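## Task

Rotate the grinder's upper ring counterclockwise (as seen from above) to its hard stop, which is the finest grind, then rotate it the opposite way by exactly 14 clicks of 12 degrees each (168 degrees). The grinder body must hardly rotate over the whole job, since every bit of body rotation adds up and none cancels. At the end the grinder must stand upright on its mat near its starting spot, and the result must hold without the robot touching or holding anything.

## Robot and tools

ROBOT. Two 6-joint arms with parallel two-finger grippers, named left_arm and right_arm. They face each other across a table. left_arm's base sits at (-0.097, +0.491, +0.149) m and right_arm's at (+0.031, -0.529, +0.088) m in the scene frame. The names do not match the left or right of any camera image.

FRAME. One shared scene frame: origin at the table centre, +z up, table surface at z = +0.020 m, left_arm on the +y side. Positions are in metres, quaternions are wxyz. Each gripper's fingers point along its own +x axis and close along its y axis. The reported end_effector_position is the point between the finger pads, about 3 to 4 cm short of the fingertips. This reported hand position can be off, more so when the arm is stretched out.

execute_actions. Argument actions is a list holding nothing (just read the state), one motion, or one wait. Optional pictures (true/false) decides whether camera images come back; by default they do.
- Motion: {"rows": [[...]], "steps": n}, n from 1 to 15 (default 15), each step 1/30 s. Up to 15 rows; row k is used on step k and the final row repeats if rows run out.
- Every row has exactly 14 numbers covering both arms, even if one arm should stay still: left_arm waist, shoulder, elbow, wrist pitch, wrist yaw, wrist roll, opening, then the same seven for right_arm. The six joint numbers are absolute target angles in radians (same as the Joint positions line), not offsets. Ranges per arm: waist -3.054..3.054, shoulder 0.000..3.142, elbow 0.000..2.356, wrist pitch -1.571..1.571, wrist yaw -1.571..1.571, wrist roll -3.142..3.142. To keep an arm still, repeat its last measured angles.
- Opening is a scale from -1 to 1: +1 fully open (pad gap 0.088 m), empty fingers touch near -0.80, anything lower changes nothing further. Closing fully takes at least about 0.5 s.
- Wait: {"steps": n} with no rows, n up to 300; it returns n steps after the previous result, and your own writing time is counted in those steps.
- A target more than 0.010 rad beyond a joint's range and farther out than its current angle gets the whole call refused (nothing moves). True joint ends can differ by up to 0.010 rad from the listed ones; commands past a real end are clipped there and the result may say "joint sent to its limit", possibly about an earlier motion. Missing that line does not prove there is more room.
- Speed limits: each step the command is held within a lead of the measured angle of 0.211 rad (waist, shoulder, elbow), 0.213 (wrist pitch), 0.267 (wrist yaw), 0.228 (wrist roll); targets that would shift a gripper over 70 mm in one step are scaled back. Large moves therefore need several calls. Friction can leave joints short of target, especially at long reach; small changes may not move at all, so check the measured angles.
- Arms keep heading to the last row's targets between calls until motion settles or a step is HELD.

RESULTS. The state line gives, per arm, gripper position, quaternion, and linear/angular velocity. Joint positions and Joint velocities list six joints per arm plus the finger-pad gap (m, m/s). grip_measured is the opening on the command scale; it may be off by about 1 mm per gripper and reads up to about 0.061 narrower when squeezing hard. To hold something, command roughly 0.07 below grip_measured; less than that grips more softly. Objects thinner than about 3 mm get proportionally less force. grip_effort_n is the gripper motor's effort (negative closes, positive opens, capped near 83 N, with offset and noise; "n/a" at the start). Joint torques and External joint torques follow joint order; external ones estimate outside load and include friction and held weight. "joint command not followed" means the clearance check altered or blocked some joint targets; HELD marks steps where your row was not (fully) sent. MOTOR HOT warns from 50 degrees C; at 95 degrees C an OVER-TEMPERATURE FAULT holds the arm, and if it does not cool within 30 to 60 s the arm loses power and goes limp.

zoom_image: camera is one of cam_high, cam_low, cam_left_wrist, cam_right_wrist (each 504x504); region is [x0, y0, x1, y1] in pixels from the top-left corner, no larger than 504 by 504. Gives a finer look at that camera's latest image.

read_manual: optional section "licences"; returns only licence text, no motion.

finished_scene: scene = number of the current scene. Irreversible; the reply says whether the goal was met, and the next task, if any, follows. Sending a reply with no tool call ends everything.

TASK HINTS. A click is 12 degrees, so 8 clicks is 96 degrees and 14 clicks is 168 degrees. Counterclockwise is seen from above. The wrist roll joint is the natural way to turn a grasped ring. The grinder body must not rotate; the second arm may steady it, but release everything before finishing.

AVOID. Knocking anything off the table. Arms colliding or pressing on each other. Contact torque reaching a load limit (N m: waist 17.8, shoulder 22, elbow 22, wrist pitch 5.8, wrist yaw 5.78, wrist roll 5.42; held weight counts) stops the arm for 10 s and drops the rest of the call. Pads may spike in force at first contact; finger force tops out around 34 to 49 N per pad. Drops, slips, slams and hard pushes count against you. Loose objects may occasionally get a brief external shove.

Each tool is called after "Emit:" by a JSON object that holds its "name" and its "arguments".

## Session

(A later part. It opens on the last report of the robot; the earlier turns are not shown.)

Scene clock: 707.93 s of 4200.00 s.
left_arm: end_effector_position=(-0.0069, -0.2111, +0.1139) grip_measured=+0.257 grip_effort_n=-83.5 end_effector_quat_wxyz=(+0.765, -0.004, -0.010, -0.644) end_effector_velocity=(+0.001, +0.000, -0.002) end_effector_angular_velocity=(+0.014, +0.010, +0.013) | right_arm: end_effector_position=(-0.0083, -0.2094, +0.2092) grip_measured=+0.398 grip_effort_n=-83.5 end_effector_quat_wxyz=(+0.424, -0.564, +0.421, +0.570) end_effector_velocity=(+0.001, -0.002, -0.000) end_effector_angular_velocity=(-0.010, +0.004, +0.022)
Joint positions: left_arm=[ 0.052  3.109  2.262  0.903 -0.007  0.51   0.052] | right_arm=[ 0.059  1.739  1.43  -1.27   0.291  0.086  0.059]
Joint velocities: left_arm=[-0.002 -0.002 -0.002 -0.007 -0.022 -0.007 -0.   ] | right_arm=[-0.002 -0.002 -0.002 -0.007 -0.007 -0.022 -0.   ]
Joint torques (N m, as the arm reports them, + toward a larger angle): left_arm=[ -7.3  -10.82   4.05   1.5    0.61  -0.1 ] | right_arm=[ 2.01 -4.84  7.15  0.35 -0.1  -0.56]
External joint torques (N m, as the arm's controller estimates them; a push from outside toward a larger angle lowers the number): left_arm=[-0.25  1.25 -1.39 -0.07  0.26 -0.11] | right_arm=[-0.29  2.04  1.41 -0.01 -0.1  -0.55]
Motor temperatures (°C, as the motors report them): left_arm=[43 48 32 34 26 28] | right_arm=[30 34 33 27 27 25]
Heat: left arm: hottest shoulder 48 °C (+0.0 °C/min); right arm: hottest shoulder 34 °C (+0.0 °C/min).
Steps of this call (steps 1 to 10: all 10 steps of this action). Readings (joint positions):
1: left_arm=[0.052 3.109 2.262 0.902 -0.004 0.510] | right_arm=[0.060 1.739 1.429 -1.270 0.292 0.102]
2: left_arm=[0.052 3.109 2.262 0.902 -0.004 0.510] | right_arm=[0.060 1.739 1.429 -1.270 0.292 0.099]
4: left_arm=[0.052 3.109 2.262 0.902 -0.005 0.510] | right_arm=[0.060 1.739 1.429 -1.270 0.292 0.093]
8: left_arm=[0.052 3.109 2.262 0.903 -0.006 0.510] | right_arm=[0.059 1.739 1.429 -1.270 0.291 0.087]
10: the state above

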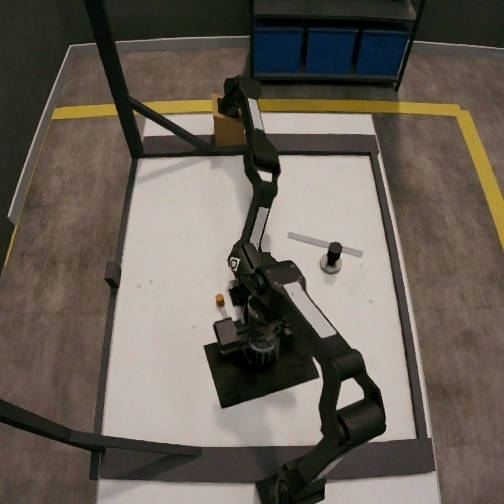

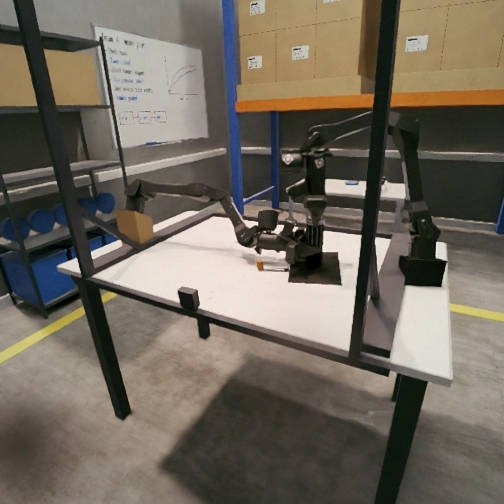

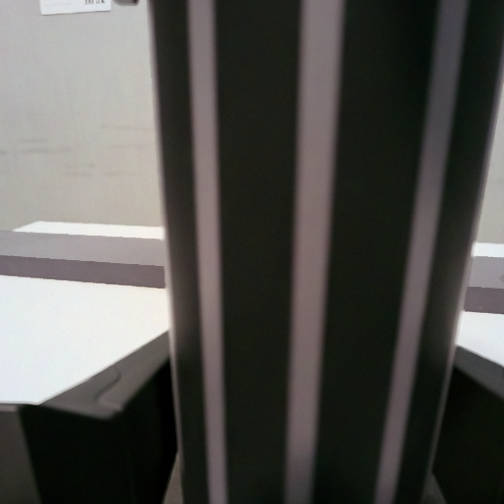

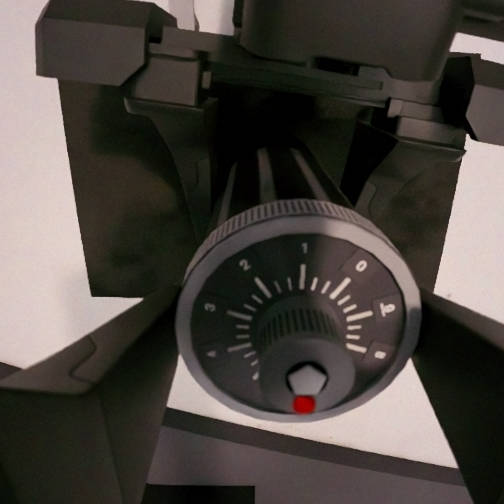

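Emit:
{"name": "execute_actions", "arguments": {"actions": [{"rows":[[0.05,3.13,2.255,0.896,0,0.506,0.0,0.061,1.752,1.439,-1.268,0.288,0.10,0.35],[0.05,3.13,2.255,0.896,0,0.506,0.0,0.061,1.752,1.439,-1.268,0.288,0.13,0.35],[0.05,3.13,2.255,0.896,0,0.506,0.0,0.061,1.752,1.439,-1.268,0.288,0.17,0.35],[0.05,3.13,2.255,0.896,0,0.506,0.0,0.061,1.752,1.439,-1.268,0.288,0.21,0.35],[0.05,3.13,2.255,0.896,0,0.506,0.0,0.061,1.752,1.439,-1.268,0.288,0.25,0.35],[0.05,3.13,2.255,0.896,0,0.506,0.0,0.061,1.752,1.439,-1.268,0.288,0.29,0.35],[0.05,3.13,2.255,0.896,0,0.506,0.0,0.061,1.752,1.439,-1.268,0.288,0.33,0.35],[0.05,3.13,2.255,0.896,0,0.506,0.0,0.061,1.752,1.439,-1.268,0.288,0.37,0.35],[0.05,3.13,2.255,0.896,0,0.506,0.0,0.061,1.752,1.439,-1.268,0.288,0.41,0.35],[0.05,3.13,2.255,0.896,0,0.506,0.0,0.061,1.752,1.439,-1.268,0.288,0.45,0.35],[0.05,3.13,2.255,0.896,0,0.506,0.0,0.061,1.752,1.439,-1.268,0.288,0.49,0.35],[0.05,3.13,2.255,0.896,0,0.506,0.0,0.061,1.752,1.439,-1.268,0.288,0.53,0.35],[0.05,3.13,2.255,0.896,0,0.506,0.0,0.061,1.752,1.439,-1.268,0.288,0.57,0.35],[0.05,3.13,2.255,0.896,0,0.506,0.0,0.061,1.752,1.439,-1.268,0.288,0.61,0.35],[0.05,3.13,2.255,0.896,0,0.506,0.0,0.061,1.752,1.439,-1.268,0.288,0.65,0.35]],"steps":15}], "pictures": false}}

Emit:
{"name": "execute_actions", "arguments": {"actions": [{"rows":[[0.05,3.13,2.255,0.896,0,0.506,0.0,0.061,1.752,1.439,-1.268,0.288,0.69,0.35],[0.05,3.13,2.255,0.896,0,0.506,0.0,0.061,1.752,1.439,-1.268,0.288,0.73,0.35],[0.05,3.13,2.255,0.896,0,0.506,0.0,0.061,1.752,1.439,-1.268,0.288,0.77,0.35],[0.05,3.13,2.255,0.896,0,0.506,0.0,0.061,1.752,1.439,-1.268,0.288,0.81,0.35],[0.05,3.13,2.255,0.896,0,0.506,0.0,0.061,1.752,1.439,-1.268,0.288,0.85,0.35],[0.05,3.13,2.255,0.896,0,0.506,0.0,0.061,1.752,1.439,-1.268,0.288,0.89,0.35],[0.05,3.13,2.255,0.896,0,0.506,0.0,0.061,1.752,1.439,-1.268,0.288,0.93,0.35],[0.05,3.13,2.255,0.896,0,0.506,0.0,0.061,1.752,1.439,-1.268,0.288,0.97,0.35],[0.05,3.13,2.255,0.896,0,0.506,0.0,0.061,1.752,1.439,-1.268,0.288,1.01,0.35],[0.05,3.13,2.255,0.896,0,0.506,0.0,0.061,1.752,1.439,-1.268,0.288,1.05,0.35],[0.05,3.13,2.255,0.896,0,0.506,0.0,0.061,1.752,1.439,-1.268,0.288,1.09,0.35],[0.05,3.13,2.255,0.896,0,0.506,0.0,0.061,1.752,1.439,-1.268,0.288,1.13,0.35],[0.05,3.13,2.255,0.896,0,0.506,0.0,0.061,1.752,1.439,-1.268,0.288,1.17,0.35],[0.05,3.13,2.255,0.896,0,0.506,0.0,0.061,1.752,1.439,-1.268,0.288,1.21,0.35],[0.05,3.13,2.255,0.896,0,0.506,0.0,0.061,1.752,1.439,-1.268,0.288,1.25,0.35]],"steps":15}]}}

Scene clock: 725.03 s of 4200.00 s.
left_arm: end_effector_position=(-0.0072, -0.2112, +0.1141) grip_measured=+0.257 grip_effort_n=-83.5 end_effector_quat_wxyz=(+0.765, -0.004, -0.011, -0.644) end_effector_velocity=(+0.000, -0.000, -0.001) end_effector_angular_velocity=(+0.005, -0.007, -0.008) | right_arm: end_effector_position=(-0.0087, -0.2094, +0.2092) grip_measured=+0.398 grip_effort_n=-83.5 end_effector_quat_wxyz=(+0.538, -0.455, +0.538, +0.462) end_effector_velocity=(-0.002, -0.003, -0.002) end_effector_angular_velocity=(-0.027, +0.025, -1.119)
Joint positions: left_arm=[ 0.052  3.109  2.262  0.903 -0.004  0.513  0.052] | right_arm=[ 0.059  1.739  1.43  -1.269  0.289  0.534  0.059]
Joint velocities: left_arm=[ 0.002 -0.002 -0.002 -0.007  0.007  0.007 -0.   ] | right_arm=[-0.002  0.002 -0.002 -0.007 -0.022  1.121 -0.   ]
Joint torques (N m, as the arm reports them, + toward a larger angle): left_arm=[ -7.39 -10.83   4.02   1.47   0.52  -0.16] | right_arm=[ 2.2  -4.75  7.    0.34 -0.06  0.21]
External joint torques (N m, as the arm's controller estimates them; a push from outside toward a larger angle lowers the number): left_arm=[-0.43  1.29 -1.44 -0.11  0.18 -0.18] | right_arm=[-0.11  2.07  1.31  0.   -0.08  0.18]
Motor temperatures (°C, as the motors report them): left_arm=[43 48 32 33 26 28] | right_arm=[30 34 33 27 27 25]
Heat: left arm: hottest shoulder 48 °C (+0.0 °C/min); right arm: hottest shoulder 34 °C (+0.0 °C/min).
Steps of this call (steps 1 to 15: the robot went on to your last target; steps 16 to 90: nothing new was sent; then 13.60 s passed at rest; steps 91 to 105: all 15 steps of this action). Readings (joint positions):
91: left_arm=[0.052 3.109 2.262 0.903 -0.007 0.510] | right_arm=[0.058 1.739 1.430 -1.270 0.291 0.086]
92: left_arm=[0.051 3.109 2.262 0.903 -0.007 0.510] | right_arm=[0.058 1.739 1.430 -1.270 0.291 0.094]
94: left_arm=[0.052 3.109 2.262 0.903 -0.006 0.510] | right_arm=[0.059 1.739 1.430 -1.270 0.291 0.129]
98: left_arm=[0.052 3.109 2.262 0.903 -0.005 0.511] | right_arm=[0.059 1.739 1.430 -1.270 0.290 0.263]
105: the state above

Scene clock: 725.53 s of 4200.00 s.
left_arm: end_effector_position=(-0.0075, -0.2112, +0.1143) grip_measured=+0.257 grip_effort_n=-83.5 end_effector_quat_wxyz=(+0.764, -0.003, -0.013, -0.645) end_effector_velocity=(-0.003, -0.000, +0.001) end_effector_angular_velocity=(-0.002, +0.022, -0.013) | right_arm: end_effector_position=(-0.0092, -0.2088, +0.2093) grip_measured=+0.399 grip_effort_n=-83.5 end_effector_quat_wxyz=(+0.648, -0.275, +0.651, +0.284) end_effector_velocity=(-0.001, +0.001, -0.001) end_effector_angular_velocity=(-0.012, +0.020, -1.212)
Joint positions: left_arm=[ 0.052  3.109  2.262  0.903 -0.002  0.516  0.052] | right_arm=[ 0.059  1.739  1.43  -1.266  0.287  1.133  0.059]
Joint velocities: left_arm=[-0.002 -0.002 -0.002 -0.007  0.007 -0.022 -0.   ] | right_arm=[-0.002  0.002 -0.002  0.007 -0.007  1.209 -0.   ]
Joint torques (N m, as the arm reports them, + toward a larger angle): left_arm=[ -7.39 -10.83   4.03   1.45   0.41  -0.24] | right_arm=[ 1.98 -4.71  7.21  0.1   0.08  0.19]
External joint torques (N m, as the arm's controller estimates them; a push from outside toward a larger angle lowers the number): left_arm=[-0.43  1.41 -1.48 -0.13  0.07 -0.25] | right_arm=[-0.32  2.09  1.49 -0.24  0.03  0.2 ]
Motor temperatures (°C, as the motors report them): left_arm=[43 48 32 33 26 28] | right_arm=[30 34 33 27 27 25]
Heat: left arm: hottest shoulder 48 °C (+0.0 °C/min); right arm: hottest shoulder 34 °C (+0.0 °C/min).
Steps of this call (steps 1 to 15: all 15 steps of this action). Readings (joint positions):
1: left_arm=[0.052 3.109 2.262 0.903 -0.004 0.513] | right_arm=[0.059 1.739 1.430 -1.269 0.289 0.572]
2: left_arm=[0.052 3.109 2.262 0.903 -0.004 0.513] | right_arm=[0.059 1.739 1.430 -1.269 0.289 0.613]
4: left_arm=[0.052 3.109 2.262 0.903 -0.004 0.514] | right_arm=[0.059 1.739 1.430 -1.269 0.288 0.693]
8: left_arm=[0.052 3.109 2.262 0.903 -0.003 0.515] | right_arm=[0.059 1.739 1.430 -1.268 0.287 0.853]
15: the state above

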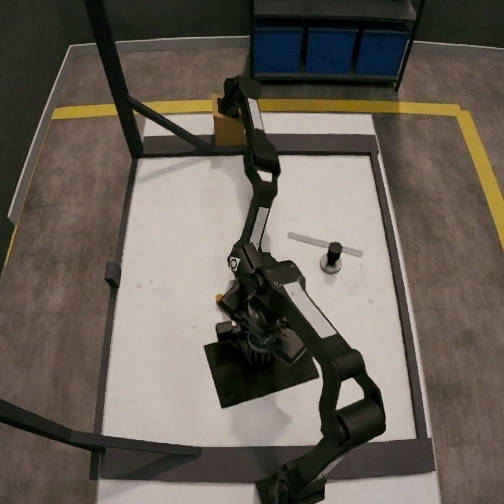

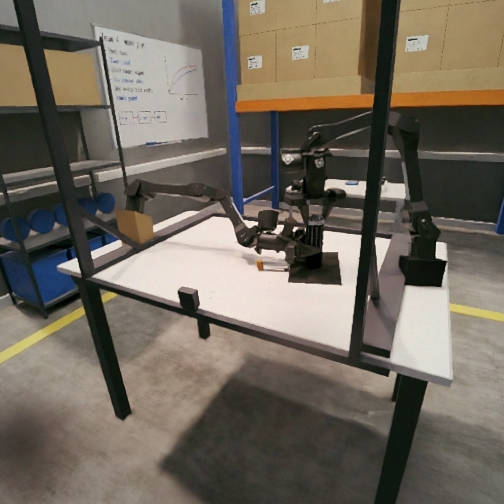

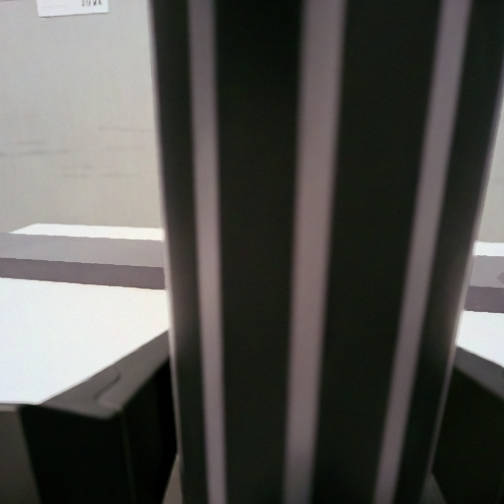

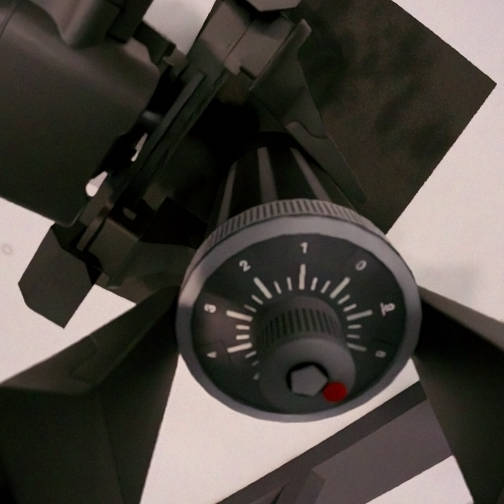

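Emit:
{"name": "execute_actions", "arguments": {"actions": [{"rows":[[0.05,3.13,2.255,0.896,0,0.506,0.0,0.061,1.752,1.439,-1.268,0.288,1.29,0.35],[0.05,3.13,2.255,0.896,0,0.506,0.0,0.061,1.752,1.439,-1.268,0.288,1.33,0.35],[0.05,3.13,2.255,0.896,0,0.506,0.0,0.061,1.752,1.439,-1.268,0.288,1.37,0.35],[0.05,3.13,2.255,0.896,0,0.506,0.0,0.061,1.752,1.439,-1.268,0.288,1.41,0.35],[0.05,3.13,2.255,0.896,0,0.506,0.0,0.061,1.752,1.439,-1.268,0.288,1.45,0.35],[0.05,3.13,2.255,0.896,0,0.506,0.0,0.061,1.752,1.439,-1.268,0.288,1.49,0.35],[0.05,3.13,2.255,0.896,0,0.506,0.0,0.061,1.752,1.439,-1.268,0.288,1.53,0.35],[0.05,3.13,2.255,0.896,0,0.506,0.0,0.061,1.752,1.439,-1.268,0.288,1.57,0.35],[0.05,3.13,2.255,0.896,0,0.506,0.0,0.061,1.752,1.439,-1.268,0.288,1.61,0.35],[0.05,3.13,2.255,0.896,0,0.506,0.0,0.061,1.752,1.439,-1.268,0.288,1.65,0.35],[0.05,3.13,2.255,0.896,0,0.506,0.0,0.061,1.752,1.439,-1.268,0.288,1.69,0.35],[0.05,3.13,2.255,0.896,0,0.506,0.0,0.061,1.752,1.439,-1.268,0.288,1.73,0.35],[0.05,3.13,2.255,0.896,0,0.506,0.0,0.061,1.752,1.439,-1.268,0.288,1.77,0.35],[0.05,3.13,2.255,0.896,0,0.506,0.0,0.061,1.752,1.439,-1.268,0.288,1.81,0.35],[0.05,3.13,2.255,0.896,0,0.506,0.0,0.061,1.752,1.439,-1.268,0.288,1.85,0.35]],"steps":15}], "pictures": false}}

Emit:
{"name": "execute_actions", "arguments": {"actions": [{"rows":[[0.05,3.13,2.255,0.896,0,0.506,0.0,0.061,1.752,1.439,-1.268,0.288,1.89,0.35],[0.05,3.13,2.255,0.896,0,0.506,0.0,0.061,1.752,1.439,-1.268,0.288,1.93,0.35],[0.05,3.13,2.255,0.896,0,0.506,0.0,0.061,1.752,1.439,-1.268,0.288,1.97,0.35],[0.05,3.13,2.255,0.896,0,0.506,0.0,0.061,1.752,1.439,-1.268,0.288,2.01,0.35],[0.05,3.13,2.255,0.896,0,0.506,0.0,0.061,1.752,1.439,-1.268,0.288,2.05,0.35],[0.05,3.13,2.255,0.896,0,0.506,0.0,0.061,1.752,1.439,-1.268,0.288,2.09,0.35],[0.05,3.13,2.255,0.896,0,0.506,0.0,0.061,1.752,1.439,-1.268,0.288,2.13,0.35],[0.05,3.13,2.255,0.896,0,0.506,0.0,0.061,1.752,1.439,-1.268,0.288,2.17,0.35],[0.05,3.13,2.255,0.896,0,0.506,0.0,0.061,1.752,1.439,-1.268,0.288,2.21,0.35],[0.05,3.13,2.255,0.896,0,0.506,0.0,0.061,1.752,1.439,-1.268,0.288,2.25,0.35],[0.05,3.13,2.255,0.896,0,0.506,0.0,0.061,1.752,1.439,-1.268,0.288,2.29,0.35],[0.05,3.13,2.255,0.896,0,0.506,0.0,0.061,1.752,1.439,-1.268,0.288,2.33,0.35],[0.05,3.13,2.255,0.896,0,0.506,0.0,0.061,1.752,1.439,-1.268,0.288,2.37,0.35],[0.05,3.13,2.255,0.896,0,0.506,0.0,0.061,1.752,1.439,-1.268,0.288,2.41,0.35],[0.05,3.13,2.255,0.896,0,0.506,0.0,0.061,1.752,1.439,-1.268,0.288,2.45,0.35]],"steps":15}]}}

Scene clock: 744.93 s of 4200.00 s.
left_arm: end_effector_position=(-0.0077, -0.2113, +0.1146) grip_measured=+0.257 grip_effort_n=-83.5 end_effector_quat_wxyz=(+0.764, -0.003, -0.013, -0.646) end_effector_velocity=(-0.004, -0.001, +0.001) end_effector_angular_velocity=(+0.005, +0.009, -0.004) | right_arm: end_effector_position=(-0.0093, -0.2085, +0.2093) grip_measured=+0.399 grip_effort_n=-83.5 end_effector_quat_wxyz=(+0.700, -0.070, +0.706, +0.079) end_effector_velocity=(+0.005, -0.001, -0.000) end_effector_angular_velocity=(-0.010, -0.010, -1.165)
Joint positions: left_arm=[ 0.052  3.109  2.262  0.904 -0.     0.516  0.052] | right_arm=[ 0.059  1.739  1.43  -1.265  0.288  1.734  0.059]
Joint velocities: left_arm=[-0.007 -0.002 -0.002 -0.007 -0.007 -0.007 -0.   ] | right_arm=[-0.002 -0.002 -0.002 -0.007  0.022  1.165  0.   ]
Joint torques (N m, as the arm reports them, + toward a larger angle): left_arm=[ -7.42 -10.83   4.     1.42   0.37  -0.25] | right_arm=[ 2.14 -4.71  6.99  0.01  0.04  0.08]
External joint torques (N m, as the arm's controller estimates them; a push from outside toward a larger angle lowers the number): left_arm=[-0.25  1.35 -1.49 -0.16  0.02 -0.26] | right_arm=[-0.18  2.11  1.31 -0.28 -0.02  0.09]
Motor temperatures (°C, as the motors report them): left_arm=[43 49 32 33 26 28] | right_arm=[30 34 33 27 27 25]
Heat: left arm: hottest shoulder 49 °C (+1.0 °C/min); right arm: hottest shoulder 34 °C (+0.0 °C/min).
Steps of this call (steps 1 to 30: the robot went on to your last target; steps 31 to 90: nothing new was sent; then 15.90 s passed at rest; steps 91 to 105: all 15 steps of this action). Readings (joint positions):
91: left_arm=[0.052 3.109 2.262 0.904 -0.001 0.516] | right_arm=[0.059 1.739 1.430 -1.266 0.287 1.253]
92: left_arm=[0.052 3.109 2.262 0.904 -0.001 0.516] | right_arm=[0.059 1.739 1.430 -1.265 0.287 1.271]
94: left_arm=[0.052 3.109 2.262 0.904 -0.001 0.516] | right_arm=[0.059 1.739 1.430 -1.265 0.287 1.324]
98: left_arm=[0.052 3.109 2.262 0.904 -0.001 0.516] | right_arm=[0.059 1.739 1.430 -1.265 0.287 1.460]
105: the state above

Scene clock: 745.43 s of 4200.00 s.
left_arm: end_effector_position=(-0.0073, -0.2112, +0.1147) grip_measured=+0.257 grip_effort_n=-83.5 end_effector_quat_wxyz=(+0.764, -0.006, -0.012, -0.645) end_effector_velocity=(+0.002, -0.000, +0.000) end_effector_angular_velocity=(+0.008, +0.024, +0.015) | right_arm: end_effector_position=(-0.0085, -0.2082, +0.2094) grip_measured=+0.399 grip_effort_n=-83.5 end_effector_quat_wxyz=(+0.692, +0.141, +0.696, -0.132) end_effector_velocity=(+0.005, -0.003, +0.001) end_effector_angular_velocity=(-0.019, +0.003, -1.182)
Joint positions: left_arm=[ 0.052  3.109  2.262  0.905 -0.     0.511  0.052] | right_arm=[ 0.059  1.739  1.43  -1.265  0.293  2.333  0.059]
Joint velocities: left_arm=[-0.002 -0.002  0.002 -0.007 -0.022 -0.022  0.   ] | right_arm=[-0.007 -0.002  0.002 -0.022  0.007  1.179 -0.   ]
Joint torques (N m, as the arm reports them, + toward a larger angle): left_arm=[ -7.41 -10.8    4.03   1.34   0.38  -0.08] | right_arm=[ 2.17 -4.8   7.1  -0.06 -0.19  0.13]
External joint torques (N m, as the arm's controller estimates them; a push from outside toward a larger angle lowers the number): left_arm=[-0.38  1.38 -1.46 -0.24  0.03 -0.1 ] | right_arm=[-0.06  2.01  1.43 -0.33 -0.25  0.13]
Motor temperatures (°C, as the motors report them): left_arm=[43 49 32 33 26 28] | right_arm=[30 34 33 27 27 25]
Heat: left arm: hottest shoulder 49 °C (+1.0 °C/min); right arm: hottest shoulder 34 °C (+0.0 °C/min).
Steps of this call (steps 1 to 15: all 15 steps of this action). Readings (joint positions):
1: left_arm=[0.052 3.109 2.262 0.904 -0.000 0.516] | right_arm=[0.059 1.739 1.430 -1.264 0.288 1.773]
2: left_arm=[0.052 3.109 2.262 0.904 -0.000 0.516] | right_arm=[0.059 1.739 1.430 -1.264 0.289 1.812]
4: left_arm=[0.052 3.109 2.262 0.904 -0.000 0.515] | right_arm=[0.059 1.739 1.430 -1.264 0.289 1.892]
8: left_arm=[0.052 3.109 2.262 0.904 -0.000 0.513] | right_arm=[0.059 1.739 1.430 -1.264 0.291 2.053]
15: the state above

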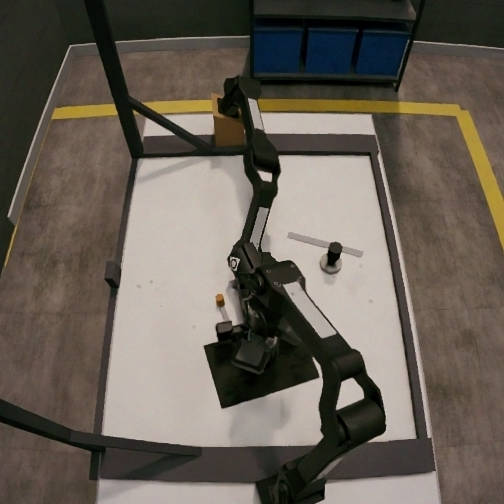

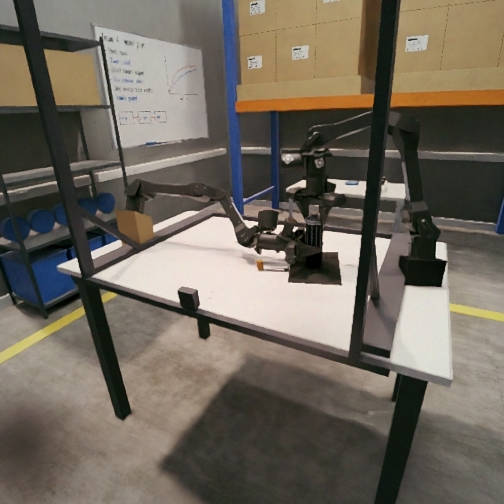

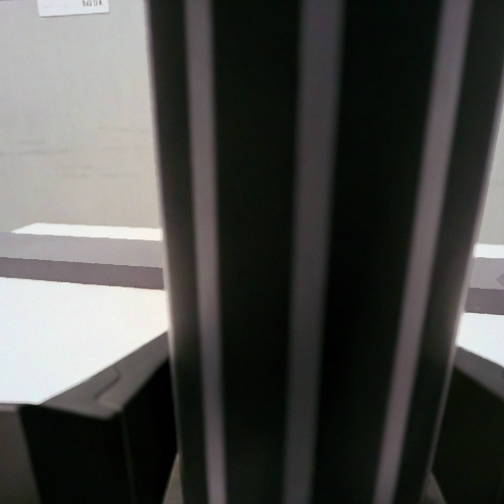

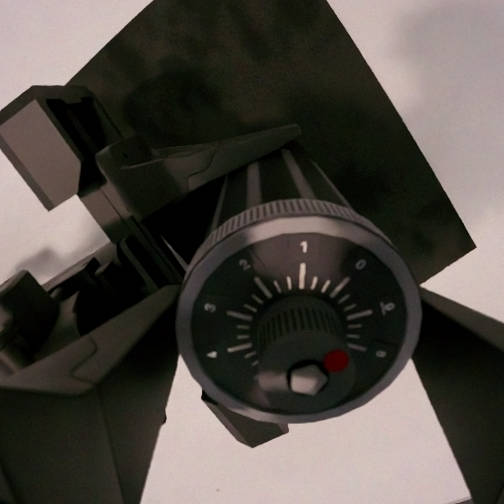

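Body steady. Finish to 3.036.

Emit:
{"name": "execute_actions", "arguments": {"actions": [{"rows":[[0.05,3.13,2.255,0.896,0,0.506,0.0,0.061,1.752,1.439,-1.268,0.288,2.49,0.35],[0.05,3.13,2.255,0.896,0,0.506,0.0,0.061,1.752,1.439,-1.268,0.288,2.53,0.35],[0.05,3.13,2.255,0.896,0,0.506,0.0,0.061,1.752,1.439,-1.268,0.288,2.57,0.35],[0.05,3.13,2.255,0.896,0,0.506,0.0,0.061,1.752,1.439,-1.268,0.288,2.61,0.35],[0.05,3.13,2.255,0.896,0,0.506,0.0,0.061,1.752,1.439,-1.268,0.288,2.65,0.35],[0.05,3.13,2.255,0.896,0,0.506,0.0,0.061,1.752,1.439,-1.268,0.288,2.69,0.35],[0.05,3.13,2.255,0.896,0,0.506,0.0,0.061,1.752,1.439,-1.268,0.288,2.73,0.35],[0.05,3.13,2.255,0.896,0,0.506,0.0,0.061,1.752,1.439,-1.268,0.288,2.77,0.35],[0.05,3.13,2.255,0.896,0,0.506,0.0,0.061,1.752,1.439,-1.268,0.288,2.81,0.35],[0.05,3.13,2.255,0.896,0,0.506,0.0,0.061,1.752,1.439,-1.268,0.288,2.85,0.35],[0.05,3.13,2.255,0.896,0,0.506,0.0,0.061,1.752,1.439,-1.268,0.288,2.89,0.35],[0.05,3.13,2.255,0.896,0,0.506,0.0,0.061,1.752,1.439,-1.268,0.288,2.93,0.35],[0.05,3.13,2.255,0.896,0,0.506,0.0,0.061,1.752,1.439,-1.268,0.288,2.97,0.35],[0.05,3.13,2.255,0.896,0,0.506,0.0,0.061,1.752,1.439,-1.268,0.288,3.005,0.35],[0.05,3.13,2.255,0.896,0,0.506,0.0,0.061,1.752,1.439,-1.268,0.288,3.036,0.35]],"steps":15}], "pictures": false}}

Emit:
{"name": "execute_actions", "arguments": {"actions": [{"steps":12}]}}

Scene clock: 753.93 s of 4200.00 s.
left_arm: end_effector_position=(-0.0071, -0.2112, +0.1146) grip_measured=+0.257 grip_effort_n=-83.5 end_effector_quat_wxyz=(+0.764, -0.007, -0.010, -0.645) end_effector_velocity=(+0.000, -0.001, +0.001) end_effector_angular_velocity=(+0.006, -0.006, +0.003) | right_arm: end_effector_position=(-0.0079, -0.2086, +0.2094) grip_measured=+0.399 grip_effort_n=-83.5 end_effector_quat_wxyz=(+0.621, +0.338, +0.625, -0.330) end_effector_velocity=(+0.002, -0.005, -0.000) end_effector_angular_velocity=(-0.023, +0.012, -1.058)
Joint positions: left_arm=[ 0.053  3.109  2.262  0.905 -0.     0.506  0.052] | right_arm=[ 0.059  1.739  1.43  -1.268  0.296  2.93   0.059]
Joint velocities: left_arm=[-0.002 -0.002  0.002 -0.007 -0.007  0.007 -0.   ] | right_arm=[-0.002 -0.002 -0.002 -0.022 -0.007  1.062 -0.   ]
Joint torques (N m, as the arm reports them, + toward a larger angle): left_arm=[ -7.48 -10.83   4.05   1.33   0.37   0.03] | right_arm=[ 2.21 -4.72  6.96  0.17 -0.31  0.15]
External joint torques (N m, as the arm's controller estimates them; a push from outside toward a larger angle lowers the number): left_arm=[-0.42  1.51 -1.53 -0.28  0.02  0.01] | right_arm=[-0.06  2.06  1.32 -0.07 -0.33  0.16]
Motor temperatures (°C, as the motors report them): left_arm=[43 49 32 33 26 28] | right_arm=[30 34 33 27 27 25]
Heat: left arm: hottest shoulder 49 °C (+1.0 °C/min); right arm: hottest shoulder 34 °C (+0.0 °C/min).
Steps of this call (steps 1 to 30: the robot went on to your last target; steps 31 to 90: nothing new was sent; then 5.00 s passed at rest; steps 91 to 105: all 15 steps of this action). Readings (joint positions):
91: left_arm=[0.052 3.109 2.262 0.905 -0.000 0.509] | right_arm=[0.059 1.739 1.430 -1.266 0.295 2.454]
92: left_arm=[0.052 3.109 2.262 0.905 -0.000 0.509] | right_arm=[0.059 1.739 1.430 -1.266 0.295 2.470]
94: left_arm=[0.052 3.109 2.262 0.905 -0.000 0.509] | right_arm=[0.059 1.739 1.430 -1.266 0.295 2.523]
98: left_arm=[0.053 3.109 2.262 0.905 -0.000 0.508] | right_arm=[0.059 1.739 1.430 -1.267 0.296 2.661]
105: the state above

Scene clock: 754.33 s of 4200.00 s.
left_arm: end_effector_position=(-0.0071, -0.2112, +0.1146) grip_measured=+0.257 grip_effort_n=-83.5 end_effector_quat_wxyz=(+0.764, -0.007, -0.010, -0.645) end_effector_velocity=(-0.001, -0.000, -0.001) end_effector_angular_velocity=(+0.010, -0.006, +0.001) | right_arm: end_effector_position=(-0.0079, -0.2087, +0.2094) grip_measured=+0.399 grip_effort_n=-83.5 end_effector_quat_wxyz=(+0.603, +0.368, +0.608, -0.361) end_effector_velocity=(+0.002, -0.005, -0.000) end_effector_angular_velocity=(-0.023, -0.001, -0.018)
Joint positions: left_arm=[ 0.053  3.109  2.262  0.905 -0.     0.506  0.052] | right_arm=[ 0.059  1.739  1.43  -1.268  0.296  3.03   0.059]
Joint velocities: left_arm=[-0.002 -0.002 -0.002 -0.007 -0.007  0.007  0.   ] | right_arm=[-0.002 -0.002 -0.002 -0.022 -0.007  0.022 -0.   ]
Joint torques (N m, as the arm reports them, + toward a larger angle): left_arm=[ -7.48 -10.82   3.99   1.32   0.36  -0.01] | right_arm=[ 2.15 -4.73  6.96  0.16 -0.31  0.07]
External joint torques (N m, as the arm's controller estimates them; a push from outside toward a larger angle lowers the number): left_arm=[-0.43  1.34 -1.49 -0.26  0.01 -0.02] | right_arm=[-0.16  2.03  1.35 -0.07 -0.33  0.07]
Motor temperatures (°C, as the motors report them): left_arm=[43 49 32 33 26 28] | right_arm=[30 34 33 27 27 25]
Heat: left arm: hottest shoulder 49 °C (+1.0 °C/min); right arm: hottest shoulder 34 °C (+0.0 °C/min).
Steps of this call (steps 1 to 12: the robot went on to your last target). Readings (joint positions):
1: left_arm=[0.053 3.109 2.262 0.905 -0.000 0.506] | right_arm=[0.059 1.739 1.430 -1.268 0.296 2.959]
2: left_arm=[0.053 3.109 2.262 0.905 -0.000 0.506] | right_arm=[0.059 1.739 1.430 -1.268 0.296 2.979]
4: left_arm=[0.053 3.109 2.262 0.905 -0.000 0.506] | right_arm=[0.059 1.739 1.430 -1.268 0.296 3.005]
8: left_arm=[0.053 3.109 2.262 0.905 -0.000 0.506] | right_arm=[0.059 1.739 1.430 -1.268 0.296 3.025]
12: the state above

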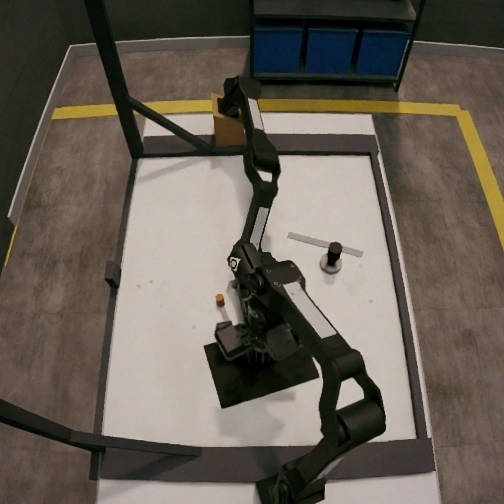

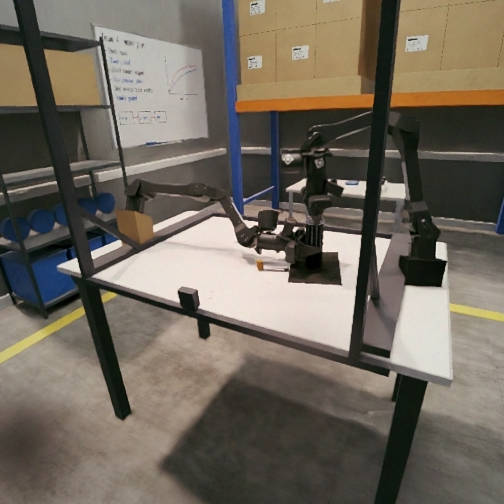

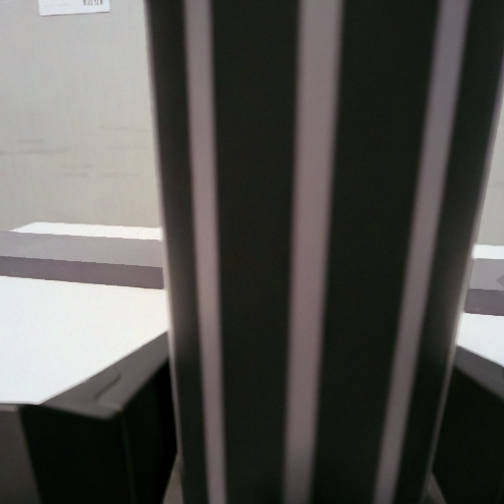

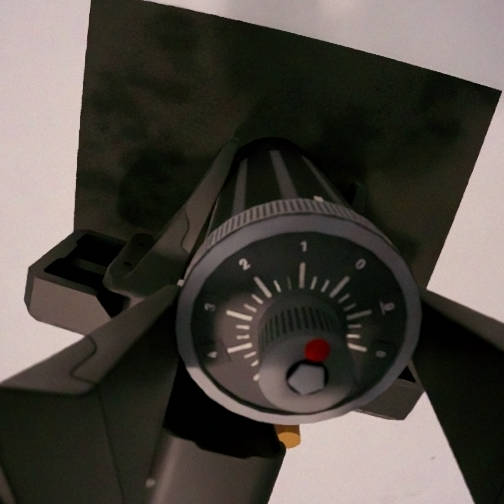

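Emit:
{"name": "execute_actions", "arguments": {"actions": [{"rows":[[0.05,3.13,2.255,0.896,0,0.506,0.0,0.061,1.752,1.439,-1.268,0.288,3.034,0.40],[0.05,3.13,2.255,0.896,0,0.506,0.0,0.061,1.752,1.439,-1.268,0.288,3.034,0.43],[0.05,3.13,2.255,0.896,0,0.506,0.0,0.061,1.752,1.439,-1.268,0.288,3.034,0.47],[0.05,3.13,2.255,0.896,0,0.506,0.0,0.061,1.752,1.439,-1.268,0.288,3.034,0.55],[0.05,3.13,2.255,0.896,0,0.506,0.0,0.061,1.752,1.439,-1.268,0.288,3.034,0.65],[0.05,3.13,2.255,0.896,0,0.506,0.0,0.061,1.752,1.439,-1.268,0.288,3.034,0.78],[0.05,3.13,2.255,0.896,0,0.506,0.0,0.061,1.752,1.439,-1.268,0.288,3.034,0.95]],"steps":15}], "pictures": false}}

Emit:
{"name": "execute_actions", "arguments": {"actions": [{"rows":[[0.05,3.13,2.255,0.896,0,0.506,0.0,0.061,1.748,1.448,-1.279,0.288,3.034,0.95],[0.05,3.13,2.255,0.896,0,0.506,0.0,0.061,1.742,1.456,-1.292,0.288,3.034,0.95],[0.05,3.13,2.255,0.896,0,0.506,0.0,0.062,1.736,1.464,-1.306,0.288,3.034,0.95],[0.05,3.13,2.255,0.896,0,0.506,0.0,0.062,1.73,1.472,-1.32,0.288,3.034,0.95],[0.05,3.13,2.255,0.896,0,0.506,0.0,0.063,1.724,1.48,-1.335,0.288,3.034,0.95],[0.05,3.13,2.255,0.896,0,0.506,0.0,0.063,1.718,1.488,-1.35,0.288,3.034,0.95],[0.05,3.13,2.255,0.896,0,0.506,0.0,0.064,1.712,1.495,-1.364,0.288,3.034,0.95],[0.05,3.13,2.255,0.896,0,0.506,0.0,0.064,1.705,1.502,-1.378,0.289,3.034,0.95],[0.05,3.13,2.255,0.896,0,0.506,0.0,0.064,1.698,1.509,-1.392,0.289,3.034,0.95],[0.05,3.13,2.255,0.896,0,0.506,0.0,0.064,1.691,1.516,-1.406,0.289,3.034,0.95],[0.05,3.13,2.255,0.896,0,0.506,0.0,0.064,1.684,1.523,-1.42,0.289,3.034,0.95],[0.05,3.13,2.255,0.896,0,0.506,0.0,0.064,1.675,1.53,-1.436,0.289,3.034,0.95]],"steps":15}]}}

Scene clock: 765.00 s of 4200.00 s.
left_arm: end_effector_position=(-0.0075, -0.2112, +0.1139) grip_measured=+0.257 grip_effort_n=-83.5 end_effector_quat_wxyz=(+0.763, -0.006, -0.009, -0.646) end_effector_velocity=(-0.001, -0.000, -0.001) end_effector_angular_velocity=(+0.010, -0.006, +0.001) | right_arm: end_effector_position=(-0.0087, -0.2090, +0.2093) grip_measured=+0.925 grip_effort_n=17.9 end_effector_quat_wxyz=(+0.603, +0.368, +0.608, -0.363) end_effector_velocity=(+0.002, +0.002, -0.002) end_effector_angular_velocity=(+0.003, -0.007, +0.014)
Joint positions: left_arm=[ 0.053  3.109  2.262  0.901 -0.     0.506  0.052] | right_arm=[ 0.06   1.74   1.43  -1.269  0.292  3.033  0.084]
Joint velocities: left_arm=[-0.002 -0.002 -0.002 -0.007 -0.007  0.007 -0.   ] | right_arm=[-0.007  0.002 -0.002  0.007  0.007 -0.022  0.011]
Joint torques (N m, as the arm reports them, + toward a larger angle): left_arm=[ -7.46 -10.8    4.     1.59   0.37   0.02] | right_arm=[ 1.92 -4.76  6.89  0.18 -0.16  0.06]
External joint torques (N m, as the arm's controller estimates them; a push from outside toward a larger angle lowers the number): left_arm=[-0.38  1.33 -1.47  0.02  0.02  0.01] | right_arm=[-0.32  1.89  1.26 -0.09 -0.18  0.06]
Motor temperatures (°C, as the motors report them): left_arm=[44 49 32 33 25 28] | right_arm=[30 34 33 27 27 25]
Heat: left arm: hottest shoulder 49 °C (+1.0 °C/min); right arm: hottest shoulder 34 °C (+0.0 °C/min).
Steps of this call (steps 1 to 30: the robot went on to your last target; steps 31 to 90: nothing new was sent; then 7.17 s passed at rest; steps 91 to 105: all 15 steps of this action). Readings (joint positions):
91: left_arm=[0.053 3.109 2.262 0.905 -0.000 0.506] | right_arm=[0.059 1.739 1.430 -1.268 0.296 3.033]
92: left_arm=[0.053 3.109 2.262 0.905 -0.000 0.506] | right_arm=[0.059 1.739 1.430 -1.269 0.296 3.033]
94: left_arm=[0.053 3.109 2.262 0.905 -0.000 0.506] | right_arm=[0.059 1.739 1.430 -1.269 0.296 3.033]
98: left_arm=[0.053 3.109 2.262 0.901 -0.000 0.506] | right_arm=[0.060 1.740 1.430 -1.269 0.292 3.033]
105: the state above

Scene clock: 765.50 s of 4200.00 s.
left_arm: end_effector_position=(-0.0075, -0.2112, +0.1139) grip_measured=+0.257 grip_effort_n=-83.5 end_effector_quat_wxyz=(+0.763, -0.006, -0.009, -0.646) end_effector_velocity=(-0.008, +0.000, -0.006) end_effector_angular_velocity=(+0.029, -0.003, -0.015) | right_arm: end_effector_position=(+0.0069, -0.2214, +0.2447) grip_measured=+0.947 grip_effort_n=17.9 end_effector_quat_wxyz=(+0.607, +0.363, +0.606, -0.364) end_effector_velocity=(+0.026, -0.013, +0.067) end_effector_angular_velocity=(+0.094, +0.046, -0.027)
Joint positions: left_arm=[ 0.053  3.109  2.262  0.901 -0.     0.506  0.052] | right_arm=[ 0.062  1.685  1.515 -1.419  0.292  3.033  0.085]
Joint velocities: left_arm=[-0.007  0.002 -0.007 -0.022 -0.007  0.007  0.   ] | right_arm=[-0.002 -0.149  0.115 -0.154 -0.007 -0.007  0.   ]
Joint torques (N m, as the arm reports them, + toward a larger angle): left_arm=[ -7.46 -10.79   4.04   1.58   0.37   0.01] | right_arm=[ 1.88 -5.46  6.48  0.01 -0.14  0.06]
External joint torques (N m, as the arm's controller estimates them; a push from outside toward a larger angle lowers the number): left_arm=[-0.31  1.18 -1.34  0.04  0.02  0.  ] | right_arm=[-0.27  0.1   1.3  -0.22 -0.14  0.06]
Motor temperatures (°C, as the motors report them): left_arm=[44 49 32 33 25 28] | right_arm=[30 34 33 27 27 25]
Heat: left arm: hottest shoulder 49 °C (+1.0 °C/min); right arm: hottest shoulder 34 °C (+0.0 °C/min).
Steps of this call (steps 1 to 15: all 15 steps of this action). Readings (joint positions):
1: left_arm=[0.053 3.109 2.262 0.901 -0.000 0.506] | right_arm=[0.060 1.740 1.431 -1.269 0.292 3.033]
2: left_arm=[0.053 3.109 2.262 0.901 -0.000 0.506] | right_arm=[0.060 1.740 1.434 -1.273 0.292 3.033]
4: left_arm=[0.053 3.109 2.262 0.901 -0.000 0.506] | right_arm=[0.060 1.740 1.442 -1.291 0.292 3.033]
8: left_arm=[0.053 3.109 2.262 0.901 -0.000 0.506] | right_arm=[0.061 1.732 1.470 -1.338 0.292 3.033]
15: the state above

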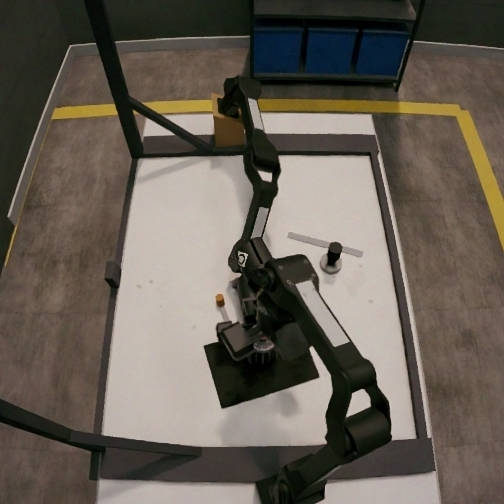

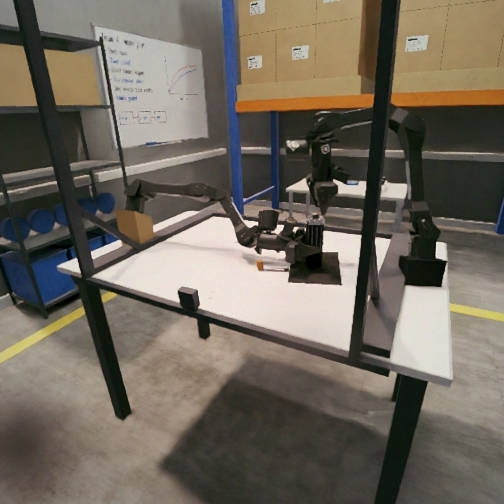

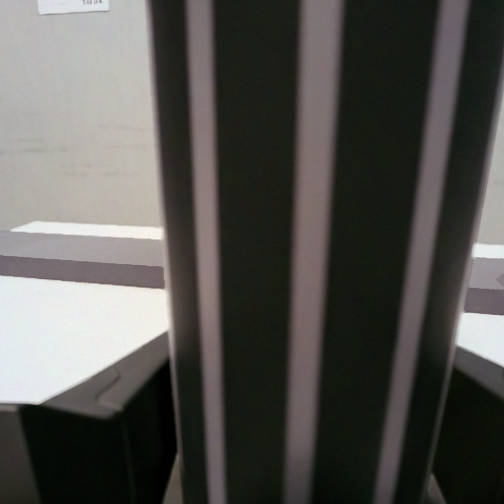

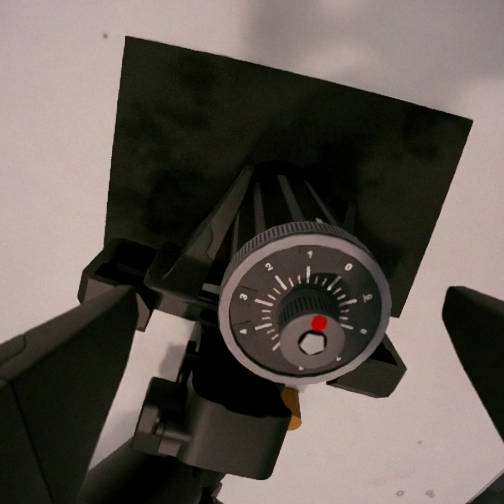

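Emit:
{"name": "execute_actions", "arguments": {"actions": [{"rows":[[0.05,3.13,2.255,0.896,0,0.506,0.15,0.064,1.67,1.54,-1.445,0.289,3.034,0.95],[0.05,3.13,2.255,0.896,0,0.506,0.24,0.064,1.665,1.55,-1.455,0.289,3.034,0.95],[0.05,3.13,2.255,0.896,0,0.506,0.28,0.064,1.66,1.56,-1.465,0.289,3.034,0.95],[0.05,3.13,2.255,0.896,0,0.506,0.32,0.064,1.655,1.57,-1.475,0.289,3.034,0.95],[0.05,3.13,2.255,0.896,0,0.506,0.37,0.064,1.65,1.58,-1.485,0.289,3.034,0.95],[0.05,3.13,2.255,0.896,0,0.506,0.45,0.064,1.645,1.59,-1.495,0.289,3.034,0.95],[0.05,3.13,2.255,0.896,0,0.506,0.55,0.064,1.64,1.60,-1.505,0.289,3.034,0.95],[0.05,3.13,2.255,0.896,0,0.506,0.7,0.064,1.635,1.61,-1.515,0.289,3.034,0.95],[0.05,3.13,2.255,0.896,0,0.506,0.85,0.064,1.63,1.62,-1.525,0.289,3.034,0.95],[0.05,3.13,2.255,0.896,0,0.506,1.0,0.064,1.62,1.62,-1.53,0.289,3.034,0.95]],"steps":15}]}}

Scene clock: 774.30 s of 4200.00 s.
left_arm: end_effector_position=(-0.0087, -0.2113, +0.1128) grip_measured=+0.921 grip_effort_n=17.4 end_effector_quat_wxyz=(+0.762, -0.005, -0.007, -0.647) end_effector_velocity=(-0.003, -0.001, +0.008) end_effector_angular_velocity=(-0.021, +0.019, -0.007) | right_arm: end_effector_position=(+0.0221, -0.2280, +0.2835) grip_measured=+0.947 grip_effort_n=17.9 end_effector_quat_wxyz=(+0.589, +0.379, +0.618, -0.357) end_effector_velocity=(+0.004, -0.005, +0.015) end_effector_angular_velocity=(+0.016, +0.029, +0.013)
Joint positions: left_arm=[ 0.052  3.109  2.261  0.896 -0.     0.506  0.084] | right_arm=[ 0.062  1.623  1.61  -1.524  0.292  3.033  0.085]
Joint velocities: left_arm=[-0.007 -0.007 -0.002  0.007  0.007 -0.022  0.033] | right_arm=[-0.002 -0.032  0.032 -0.037 -0.022 -0.022  0.   ]
Joint torques (N m, as the arm reports them, + toward a larger angle): left_arm=[ -7.42 -10.82   4.12   1.94   0.37   0.01] | right_arm=[ 1.71 -5.43  6.53  0.11 -0.09  0.05]
External joint torques (N m, as the arm's controller estimates them; a push from outside toward a larger angle lowers the number): left_arm=[-0.35  1.51 -1.45  0.32  0.02  0.  ] | right_arm=[-0.29 -0.11  1.24 -0.22 -0.09  0.05]
Motor temperatures (°C, as the motors report them): left_arm=[44 49 32 33 25 28] | right_arm=[30 35 33 27 27 25]
Heat: left arm: hottest shoulder 49 °C (+1.0 °C/min); right arm: hottest shoulder 35 °C (+1.0 °C/min).
Steps of this call (steps 1 to 30: the robot went on to your last target; steps 31 to 90: nothing new was sent; then 5.30 s passed at rest; steps 91 to 105: all 15 steps of this action). Readings (joint positions):
91: left_arm=[0.053 3.109 2.262 0.901 -0.000 0.506] | right_arm=[0.062 1.679 1.522 -1.436 0.292 3.033]
92: left_arm=[0.053 3.109 2.262 0.901 -0.000 0.506] | right_arm=[0.062 1.679 1.525 -1.440 0.292 3.033]
94: left_arm=[0.053 3.109 2.262 0.901 -0.000 0.506] | right_arm=[0.062 1.677 1.535 -1.452 0.292 3.033]
98: left_arm=[0.052 3.109 2.261 0.897 -0.000 0.506] | right_arm=[0.062 1.659 1.570 -1.487 0.292 3.033]
105: the state above

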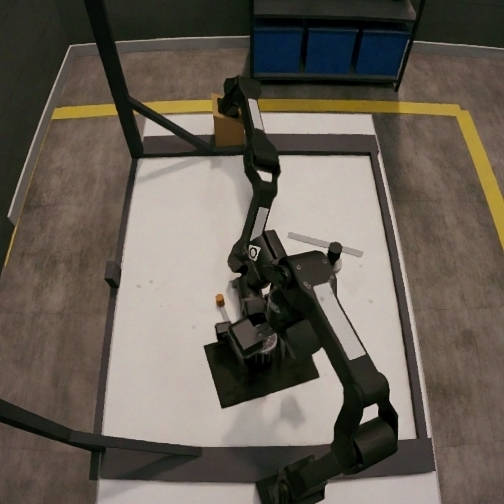

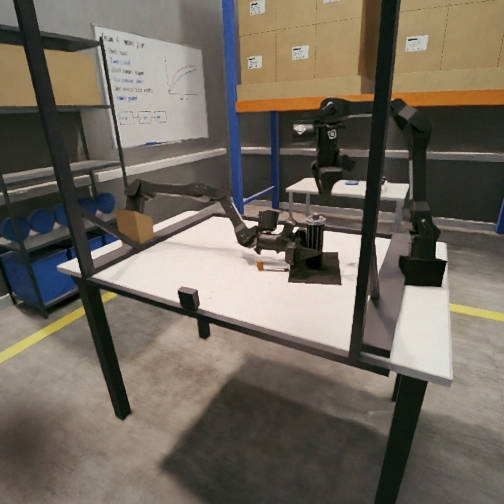

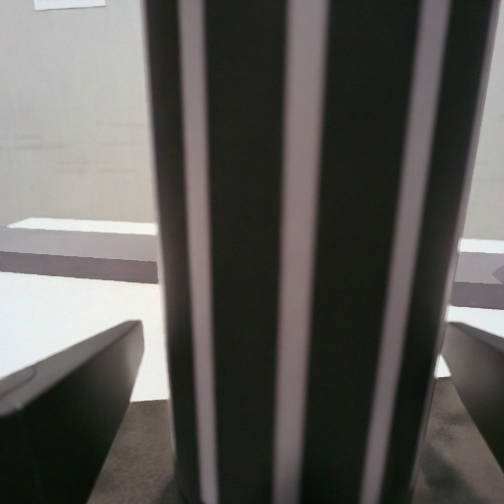

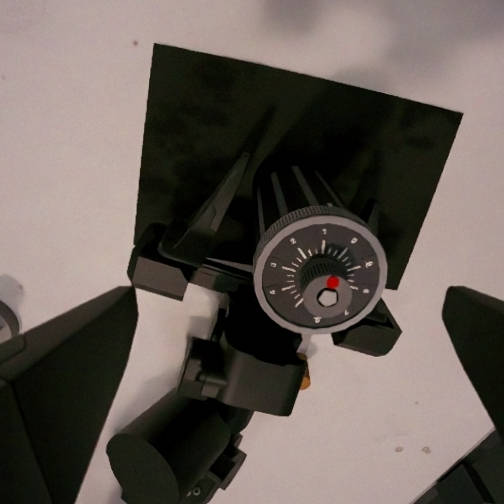

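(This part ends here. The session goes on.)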